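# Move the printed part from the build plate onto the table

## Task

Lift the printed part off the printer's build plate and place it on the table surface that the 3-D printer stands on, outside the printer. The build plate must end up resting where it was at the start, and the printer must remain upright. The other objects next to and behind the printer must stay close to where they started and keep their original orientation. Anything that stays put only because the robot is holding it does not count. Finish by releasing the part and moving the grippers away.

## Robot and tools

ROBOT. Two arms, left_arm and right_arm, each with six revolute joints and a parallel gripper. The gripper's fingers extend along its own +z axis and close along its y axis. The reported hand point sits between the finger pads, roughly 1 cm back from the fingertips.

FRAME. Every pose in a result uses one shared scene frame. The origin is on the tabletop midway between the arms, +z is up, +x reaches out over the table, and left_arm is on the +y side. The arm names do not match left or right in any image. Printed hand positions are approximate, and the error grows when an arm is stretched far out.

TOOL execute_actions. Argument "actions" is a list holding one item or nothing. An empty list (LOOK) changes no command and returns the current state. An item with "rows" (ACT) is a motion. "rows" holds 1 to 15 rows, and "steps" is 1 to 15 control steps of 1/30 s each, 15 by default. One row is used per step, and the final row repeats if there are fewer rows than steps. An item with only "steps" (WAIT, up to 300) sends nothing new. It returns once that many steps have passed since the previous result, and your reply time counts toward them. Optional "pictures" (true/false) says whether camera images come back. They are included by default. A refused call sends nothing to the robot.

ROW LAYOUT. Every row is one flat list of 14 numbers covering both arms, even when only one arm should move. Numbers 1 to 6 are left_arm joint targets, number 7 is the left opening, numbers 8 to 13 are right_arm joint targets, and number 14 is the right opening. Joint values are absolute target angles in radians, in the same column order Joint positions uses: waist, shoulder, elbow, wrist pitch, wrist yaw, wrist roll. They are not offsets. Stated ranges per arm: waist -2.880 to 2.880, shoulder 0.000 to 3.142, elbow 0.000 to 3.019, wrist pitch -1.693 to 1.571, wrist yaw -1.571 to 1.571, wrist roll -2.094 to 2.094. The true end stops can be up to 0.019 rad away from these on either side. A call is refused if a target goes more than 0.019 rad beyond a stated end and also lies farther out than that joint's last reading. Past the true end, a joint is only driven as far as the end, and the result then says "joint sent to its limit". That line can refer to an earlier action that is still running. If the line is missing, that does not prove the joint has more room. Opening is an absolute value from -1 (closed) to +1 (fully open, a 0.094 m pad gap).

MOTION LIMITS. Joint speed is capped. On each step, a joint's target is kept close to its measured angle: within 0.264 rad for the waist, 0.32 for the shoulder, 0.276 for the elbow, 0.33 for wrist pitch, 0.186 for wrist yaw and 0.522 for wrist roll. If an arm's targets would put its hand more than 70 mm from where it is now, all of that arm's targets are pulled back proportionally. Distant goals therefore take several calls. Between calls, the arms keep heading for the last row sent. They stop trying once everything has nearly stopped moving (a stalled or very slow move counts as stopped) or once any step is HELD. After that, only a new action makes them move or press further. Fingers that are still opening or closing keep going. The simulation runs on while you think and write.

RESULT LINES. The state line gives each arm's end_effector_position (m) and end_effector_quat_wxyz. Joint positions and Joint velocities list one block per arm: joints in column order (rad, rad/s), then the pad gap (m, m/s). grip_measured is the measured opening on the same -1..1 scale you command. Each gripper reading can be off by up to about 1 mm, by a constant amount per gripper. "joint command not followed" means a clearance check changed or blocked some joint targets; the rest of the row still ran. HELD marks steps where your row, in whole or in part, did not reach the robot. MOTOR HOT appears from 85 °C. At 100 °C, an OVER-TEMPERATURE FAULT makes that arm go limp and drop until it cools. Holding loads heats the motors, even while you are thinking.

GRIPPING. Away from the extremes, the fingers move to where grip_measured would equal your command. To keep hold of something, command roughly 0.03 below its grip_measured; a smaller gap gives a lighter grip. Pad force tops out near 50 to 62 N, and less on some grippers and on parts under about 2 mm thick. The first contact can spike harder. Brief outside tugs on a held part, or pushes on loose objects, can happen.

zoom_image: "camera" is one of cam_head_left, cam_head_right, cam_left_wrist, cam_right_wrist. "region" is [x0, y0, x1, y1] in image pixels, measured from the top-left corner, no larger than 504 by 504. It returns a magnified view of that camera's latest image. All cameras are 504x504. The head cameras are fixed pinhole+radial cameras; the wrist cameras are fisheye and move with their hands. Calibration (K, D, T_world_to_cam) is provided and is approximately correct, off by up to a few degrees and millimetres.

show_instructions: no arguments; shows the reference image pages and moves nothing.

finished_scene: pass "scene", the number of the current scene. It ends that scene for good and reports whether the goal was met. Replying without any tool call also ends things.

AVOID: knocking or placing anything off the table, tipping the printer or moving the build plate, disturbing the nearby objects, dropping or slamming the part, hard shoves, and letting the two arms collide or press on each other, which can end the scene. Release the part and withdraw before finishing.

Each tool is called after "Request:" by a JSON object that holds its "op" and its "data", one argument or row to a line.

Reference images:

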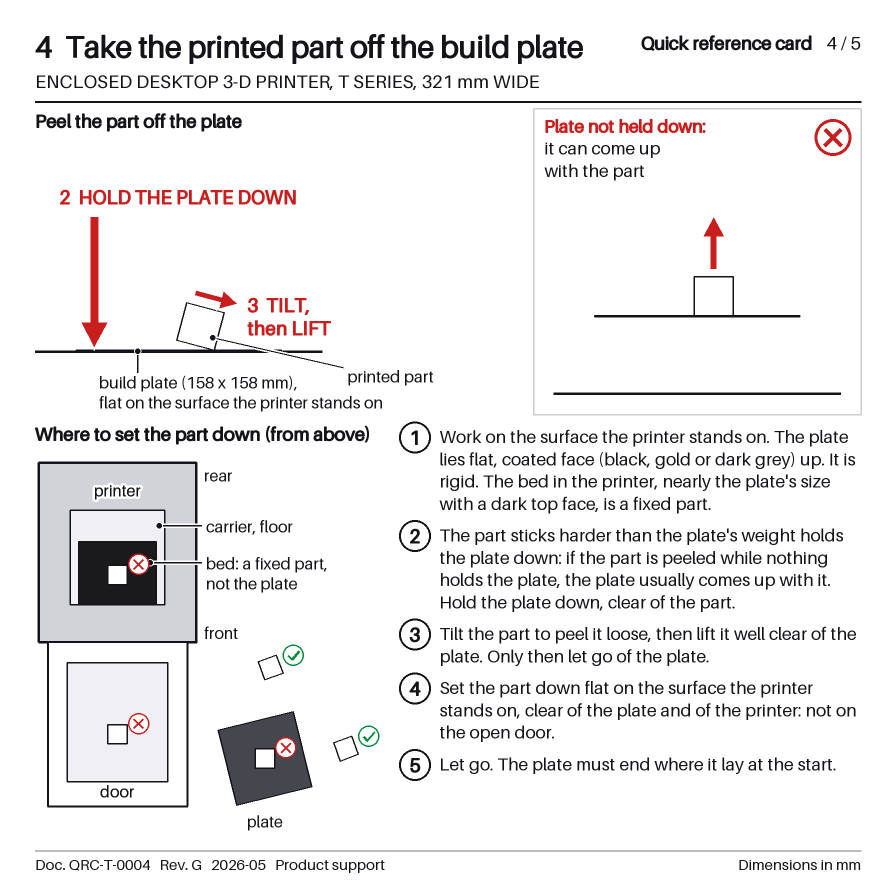

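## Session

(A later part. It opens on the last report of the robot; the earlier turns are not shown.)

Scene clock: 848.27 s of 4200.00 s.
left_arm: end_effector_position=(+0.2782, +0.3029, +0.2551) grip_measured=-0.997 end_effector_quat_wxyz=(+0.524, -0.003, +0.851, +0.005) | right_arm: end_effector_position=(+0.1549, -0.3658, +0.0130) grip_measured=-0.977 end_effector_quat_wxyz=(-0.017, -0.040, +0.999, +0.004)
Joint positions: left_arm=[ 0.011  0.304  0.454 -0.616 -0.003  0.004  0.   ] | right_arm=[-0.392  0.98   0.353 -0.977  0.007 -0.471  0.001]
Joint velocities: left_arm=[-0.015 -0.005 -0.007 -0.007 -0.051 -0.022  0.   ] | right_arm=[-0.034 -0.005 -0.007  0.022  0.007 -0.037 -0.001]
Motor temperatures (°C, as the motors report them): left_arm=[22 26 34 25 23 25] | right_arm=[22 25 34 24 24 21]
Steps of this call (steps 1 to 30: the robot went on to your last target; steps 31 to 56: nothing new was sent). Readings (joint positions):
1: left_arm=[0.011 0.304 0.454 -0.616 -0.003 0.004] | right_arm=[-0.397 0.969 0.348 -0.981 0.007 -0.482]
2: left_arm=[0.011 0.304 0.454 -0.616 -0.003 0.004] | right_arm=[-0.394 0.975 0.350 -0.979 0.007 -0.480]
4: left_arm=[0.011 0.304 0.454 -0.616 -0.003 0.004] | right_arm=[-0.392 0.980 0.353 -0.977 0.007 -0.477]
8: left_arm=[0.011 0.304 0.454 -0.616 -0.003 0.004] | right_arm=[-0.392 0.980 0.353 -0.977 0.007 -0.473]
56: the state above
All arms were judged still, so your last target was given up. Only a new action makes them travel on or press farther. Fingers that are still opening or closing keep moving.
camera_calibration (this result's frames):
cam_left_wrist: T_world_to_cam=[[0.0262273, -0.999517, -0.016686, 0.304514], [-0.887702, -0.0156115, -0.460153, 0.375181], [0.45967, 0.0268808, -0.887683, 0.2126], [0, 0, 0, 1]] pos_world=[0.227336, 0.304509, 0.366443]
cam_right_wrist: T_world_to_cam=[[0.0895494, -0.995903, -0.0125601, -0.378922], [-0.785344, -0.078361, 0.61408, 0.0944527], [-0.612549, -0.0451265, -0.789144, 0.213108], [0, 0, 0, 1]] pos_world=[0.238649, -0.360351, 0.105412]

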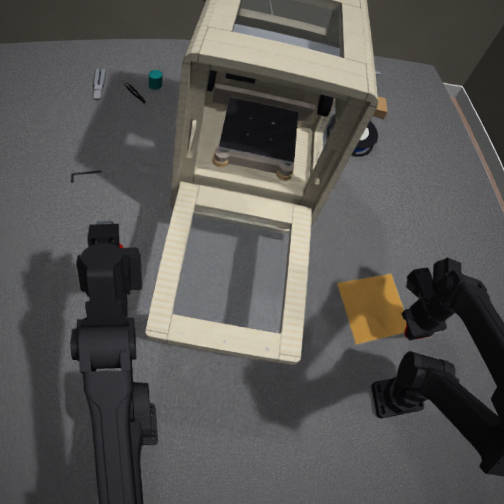

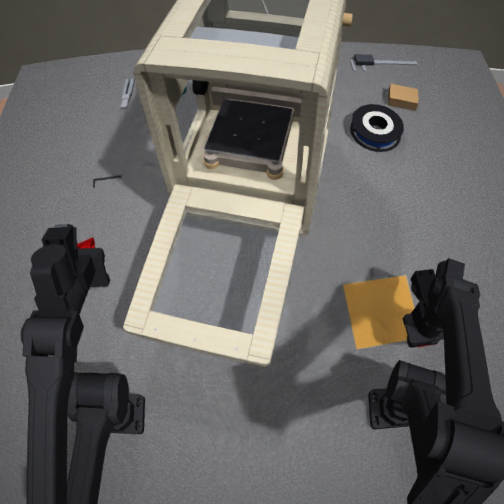

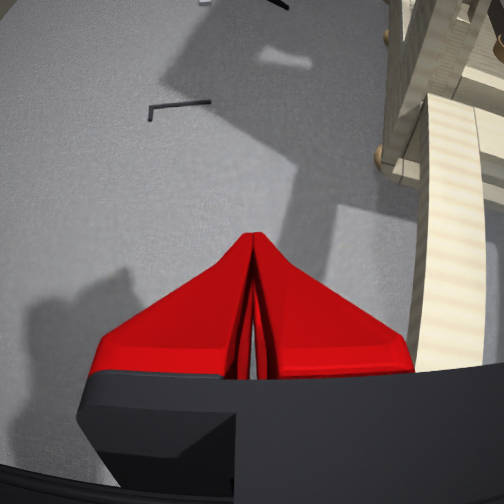

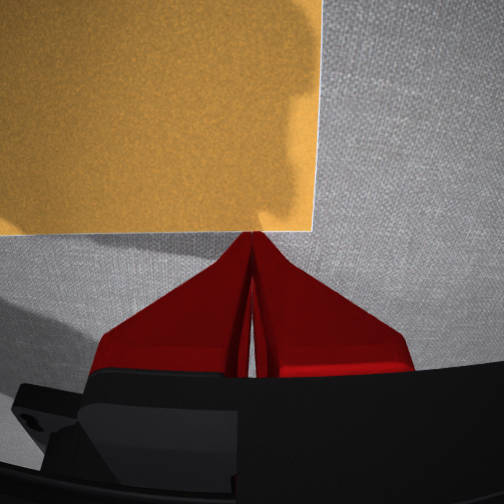

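Request:
{"op": "execute_actions", "data": {
  "actions": [
    {"rows": [[0.0,0.30,0.474,-0.60,0,0,-1,-0.3526,1.0471,0.3912,-0.9149,0,-0.43,-1.0]], "steps": 15}
  ],
  "pictures": true
}}

Scene clock: 854.30 s of 4200.00 s.
left_arm: end_effector_position=(+0.2782, +0.3029, +0.2551) grip_measured=-0.997 end_effector_quat_wxyz=(+0.524, -0.003, +0.851, +0.005) | right_arm: end_effector_position=(+0.1656, -0.3644, +0.0129) grip_measured=-0.977 end_effector_quat_wxyz=(-0.018, -0.042, +0.999, +0.003)
Joint positions: left_arm=[ 0.011  0.304  0.454 -0.616 -0.003  0.004  0.   ] | right_arm=[-0.36   1.021  0.373 -0.959  0.009 -0.444  0.001]
Joint velocities: left_arm=[-0.015  0.015  0.007 -0.012  0.081  0.051 -0.   ] | right_arm=[-0.005 -0.005  0.007 -0.017  0.037 -0.066 -0.   ]
Motor temperatures (°C, as the motors report them): left_arm=[22 26 34 25 23 25] | right_arm=[22 25 34 24 24 21]
Steps of this call (steps 1 to 90: nothing new was sent; then 2.53 s passed at rest; steps 91 to 105: all 15 steps of this action). Readings (joint positions):
91: left_arm=[0.011 0.304 0.454 -0.616 -0.003 0.004] | right_arm=[-0.389 0.983 0.354 -0.977 0.008 -0.467]
92: left_arm=[0.011 0.304 0.454 -0.616 -0.003 0.004] | right_arm=[-0.381 0.989 0.358 -0.974 0.009 -0.462]
94: left_arm=[0.011 0.304 0.454 -0.616 -0.003 0.004] | right_arm=[-0.367 1.008 0.367 -0.965 0.009 -0.455]
98: left_arm=[0.011 0.304 0.454 -0.616 -0.003 0.004] | right_arm=[-0.360 1.021 0.373 -0.959 0.009 -0.448]
105: the state above
camera_calibration (this result's frames):
cam_left_wrist: T_world_to_cam=[[0.0262273, -0.999517, -0.016686, 0.304514], [-0.887702, -0.0156115, -0.460153, 0.375181], [0.45967, 0.0268808, -0.887683, 0.2126], [0, 0, 0, 1]] pos_world=[0.227336, 0.304509, 0.366443]
cam_right_wrist: T_world_to_cam=[[0.0941404, -0.995495, -0.0112909, -0.379097], [-0.783755, -0.0811008, 0.615752, 0.10178], [-0.613894, -0.0491179, -0.787859, 0.218474], [0, 0, 0, 1]] pos_world=[0.249578, -0.358403, 0.105175]

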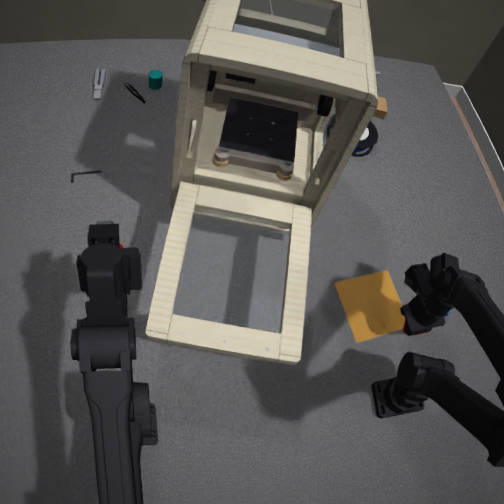

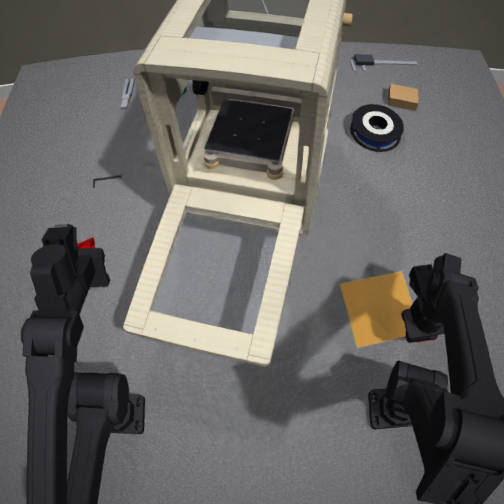

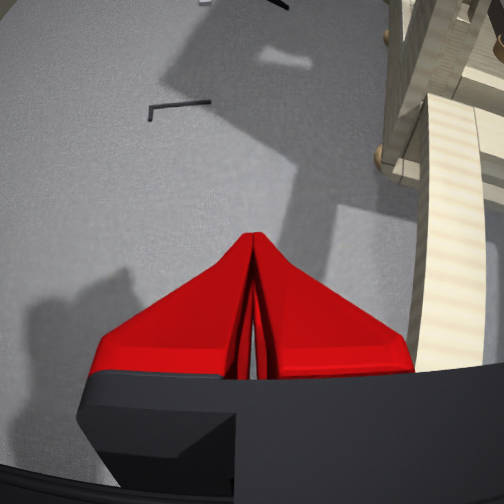

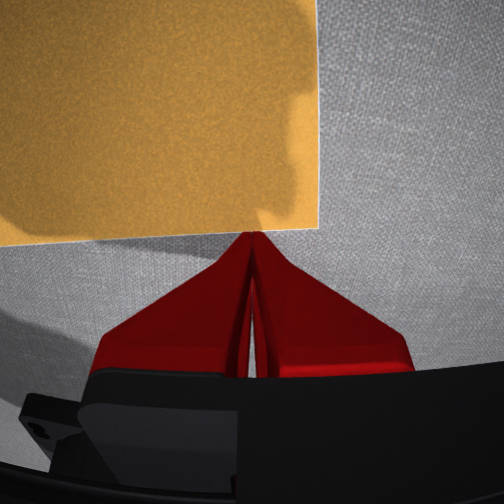

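Request:
{"op": "execute_actions", "data": {
  "actions": [
    {"rows": [[0.0,0.30,0.474,-0.60,0,0,-1,-0.3526,0.85,0.3912,-0.9149,0,-0.43,-1.0]], "steps": 8}
  ],
  "pictures": false
}}

Request:
{"op": "execute_actions", "data": {
  "actions": [
    {"rows": [[0.0,0.30,0.474,-0.60,0,0,-1,0.0,0.4132,0.5107,-1.0575,0,0,-1.0]], "steps": 15}
  ],
  "pictures": false
}}

Request:
{"op": "execute_actions", "data": {
  "actions": [
    {"steps": 15}
  ],
  "pictures": true
}}

Scene clock: 858.93 s of 4200.00 s.
left_arm: end_effector_position=(+0.2782, +0.3029, +0.2551) grip_measured=-0.997 end_effector_quat_wxyz=(+0.524, -0.003, +0.851, +0.005) | right_arm: end_effector_position=(+0.1902, -0.3727, +0.0449) grip_measured=-0.977 end_effector_quat_wxyz=(+0.083, -0.041, +0.995, -0.037)
Joint positions: left_arm=[ 0.011  0.304  0.454 -0.616 -0.003  0.004  0.   ] | right_arm=[-0.36   0.832  0.372 -0.929  0.004 -0.443  0.001]
Joint velocities: left_arm=[-0.015 -0.005 -0.002 -0.017 -0.007 -0.022 -0.001] | right_arm=[-0.015 -0.005  0.017 -0.012 -0.007 -0.066 -0.001]
Motor temperatures (°C, as the motors report them): left_arm=[22 26 34 25 23 25] | right_arm=[22 25 34 24 24 21]
Steps of this call (steps 1 to 15: the robot went on to your last target; steps 16 to 90: nothing new was sent; then 1.37 s passed at rest; steps 91 to 98: all 8 steps of this action). Readings (joint positions):
91: left_arm=[0.011 0.304 0.454 -0.616 -0.003 0.004] | right_arm=[-0.360 1.009 0.373 -0.957 0.008 -0.443]
92: left_arm=[0.011 0.304 0.454 -0.616 -0.003 0.004] | right_arm=[-0.360 0.980 0.372 -0.950 0.006 -0.443]
94: left_arm=[0.011 0.304 0.454 -0.616 -0.003 0.004] | right_arm=[-0.360 0.902 0.372 -0.937 0.004 -0.443]
98: the state above

Scene clock: 859.43 s of 4200.00 s.
left_arm: end_effector_position=(+0.2782, +0.3029, +0.2551) grip_measured=-0.997 end_effector_quat_wxyz=(+0.524, -0.003, +0.851, +0.005) | right_arm: end_effector_position=(+0.2200, -0.2992, +0.1683) grip_measured=-0.977 end_effector_quat_wxyz=(+0.301, -0.023, +0.953, -0.006)
Joint positions: left_arm=[ 0.011  0.304  0.454 -0.616 -0.003  0.004  0.   ] | right_arm=[ 0.007  0.394  0.475 -1.041  0.001 -0.041  0.001]
Joint velocities: left_arm=[-0.005  0.005  0.012  0.007  0.007  0.007 -0.002] | right_arm=[ 0.005  0.103 -0.007 -0.105 -0.051  0.212 -0.001]
Motor temperatures (°C, as the motors report them): left_arm=[22 26 34 25 23 25] | right_arm=[22 25 34 24 24 21]
Steps of this call (steps 1 to 15: all 15 steps of this action). Readings (joint positions):
1: left_arm=[0.011 0.304 0.454 -0.616 -0.003 0.004] | right_arm=[-0.345 0.821 0.373 -0.940 0.007 -0.405]
2: left_arm=[0.011 0.304 0.454 -0.616 -0.003 0.004] | right_arm=[-0.303 0.788 0.375 -0.962 0.008 -0.358]
4: left_arm=[0.011 0.304 0.454 -0.616 -0.003 0.004] | right_arm=[-0.194 0.680 0.380 -0.992 0.007 -0.282]
8: left_arm=[0.011 0.304 0.454 -0.616 -0.003 0.004] | right_arm=[-0.021 0.450 0.423 -1.031 0.002 -0.146]
15: the state above

Scene clock: 859.93 s of 4200.00 s.
left_arm: end_effector_position=(+0.2782, +0.3029, +0.2551) grip_measured=-0.997 end_effector_quat_wxyz=(+0.524, -0.003, +0.851, +0.005) | right_arm: end_effector_position=(+0.2198, -0.2992, +0.1666) grip_measured=-0.977 end_effector_quat_wxyz=(+0.297, -0.010, +0.955, -0.002)
Joint positions: left_arm=[ 0.011  0.304  0.454 -0.616 -0.003  0.004  0.   ] | right_arm=[ 0.007  0.401  0.475 -1.043  0.001 -0.014  0.001]
Joint velocities: left_arm=[ 0.005 -0.015  0.017 -0.002  0.066  0.095 -0.   ] | right_arm=[ 0.005 -0.015 -0.012  0.012 -0.007  0.037 -0.   ]
Motor temperatures (°C, as the motors report them): left_arm=[22 26 34 25 23 25] | right_arm=[22 25 34 24 24 21]
Steps of this call (steps 1 to 15: the robot went on to your last target). Readings (joint positions):
1: left_arm=[0.011 0.304 0.454 -0.616 -0.003 0.004] | right_arm=[0.007 0.396 0.475 -1.042 0.001 -0.035]
2: left_arm=[0.011 0.304 0.454 -0.616 -0.003 0.004] | right_arm=[0.007 0.398 0.475 -1.042 0.001 -0.031]
4: left_arm=[0.011 0.304 0.454 -0.616 -0.003 0.004] | right_arm=[0.007 0.401 0.475 -1.043 0.001 -0.025]
8: left_arm=[0.011 0.304 0.454 -0.616 -0.003 0.004] | right_arm=[0.007 0.401 0.475 -1.043 0.001 -0.018]
15: the state above
camera_calibration (this result's frames):
cam_left_wrist: T_world_to_cam=[[0.0262273, -0.999517, -0.016686, 0.304514], [-0.887702, -0.0156115, -0.460153, 0.375181], [0.45967, 0.0268808, -0.887683, 0.2126], [0, 0, 0, 1]] pos_world=[0.227336, 0.304509, 0.366443]
cam_right_wrist: T_world_to_cam=[[0.0283077, -0.999525, 0.0122007, -0.308155], [-0.999281, -0.0279885, 0.0255858, 0.216475], [-0.0252322, -0.0129162, -0.999598, 0.292783], [0, 0, 0, 1]] pos_world=[0.23243, -0.298168, 0.290886]

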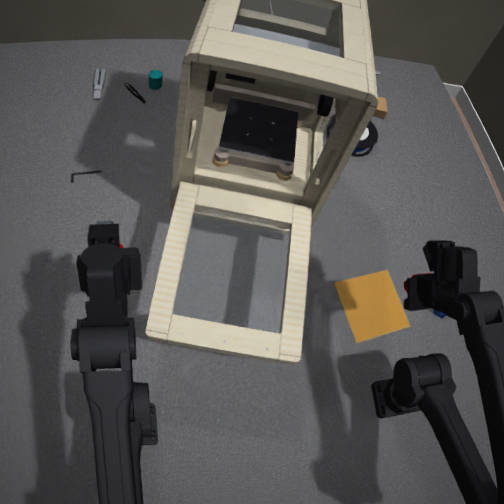

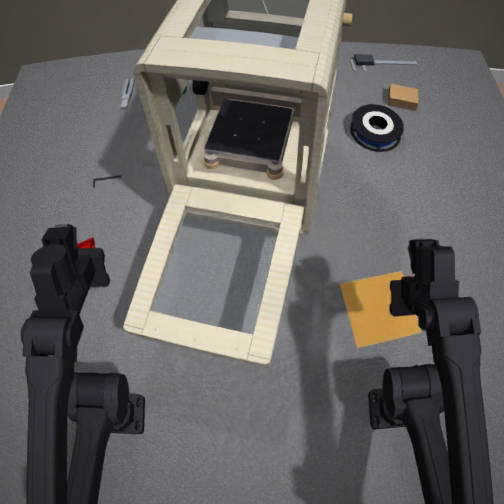

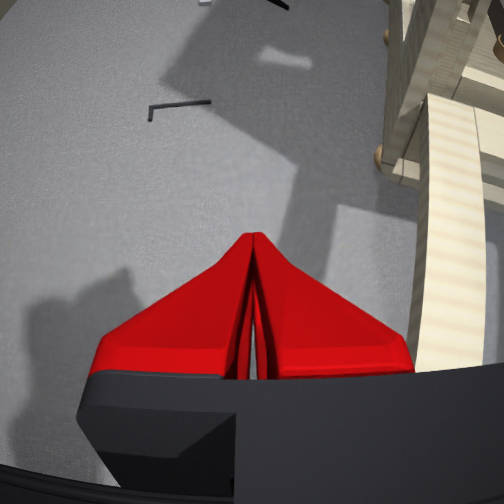

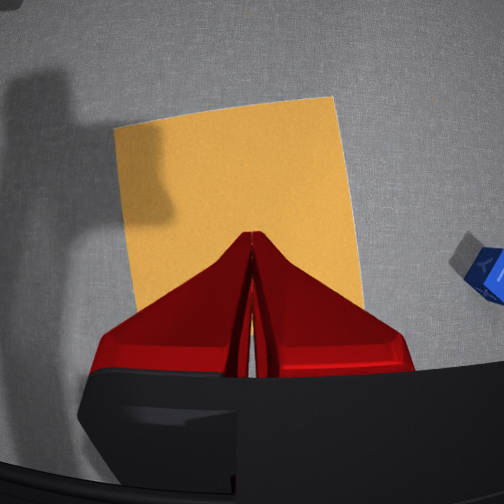

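Request:
{"op": "execute_actions", "data": {
  "actions": [
    {"rows": [[0.0,0.30,0.474,-0.60,0,0,-1,0.0,0.30,0.474,-0.60,0,0,-1.0]], "steps": 15}
  ],
  "pictures": false
}}

Request:
{"op": "finished_scene", "data": {
  "scene": 1
}}

Scene clock: 866.87 s of 4200.00 s.
left_arm: end_effector_position=(+0.2782, +0.3029, +0.2551) grip_measured=-0.997 end_effector_quat_wxyz=(+0.524, -0.003, +0.851, +0.005) | right_arm: end_effector_position=(+0.2767, -0.2988, +0.2587) grip_measured=-0.977 end_effector_quat_wxyz=(+0.527, -0.008, +0.850, -0.002)
Joint positions: left_arm=[ 0.011  0.304  0.454 -0.616 -0.003  0.004  0.   ] | right_arm=[ 0.007  0.296  0.459 -0.623  0.001 -0.014  0.001]
Joint velocities: left_arm=[-0.005 -0.005  0.012  0.002  0.066 -0.037  0.   ] | right_arm=[-0.015  0.005 -0.032 -0.007 -0.051 -0.037  0.001]
Motor temperatures (°C, as the motors report them): left_arm=[22 26 34 25 23 25] | right_arm=[22 25 35 24 24 21]
Steps of this call (steps 1 to 15: the robot went on to your last target; steps 16 to 90: nothing new was sent; then 3.43 s passed at rest; steps 91 to 105: all 15 steps of this action). Readings (joint positions):
91: left_arm=[0.011 0.304 0.454 -0.616 -0.003 0.004] | right_arm=[0.007 0.394 0.471 -0.996 0.001 -0.014]
92: left_arm=[0.011 0.304 0.454 -0.616 -0.003 0.004] | right_arm=[0.007 0.379 0.460 -0.895 0.001 -0.014]
94: left_arm=[0.011 0.304 0.454 -0.616 -0.003 0.004] | right_arm=[0.007 0.341 0.457 -0.728 0.001 -0.014]
98: left_arm=[0.011 0.304 0.454 -0.616 -0.003 0.004] | right_arm=[0.007 0.297 0.459 -0.626 0.001 -0.014]
105: the state above

The scene is finished: the task was done.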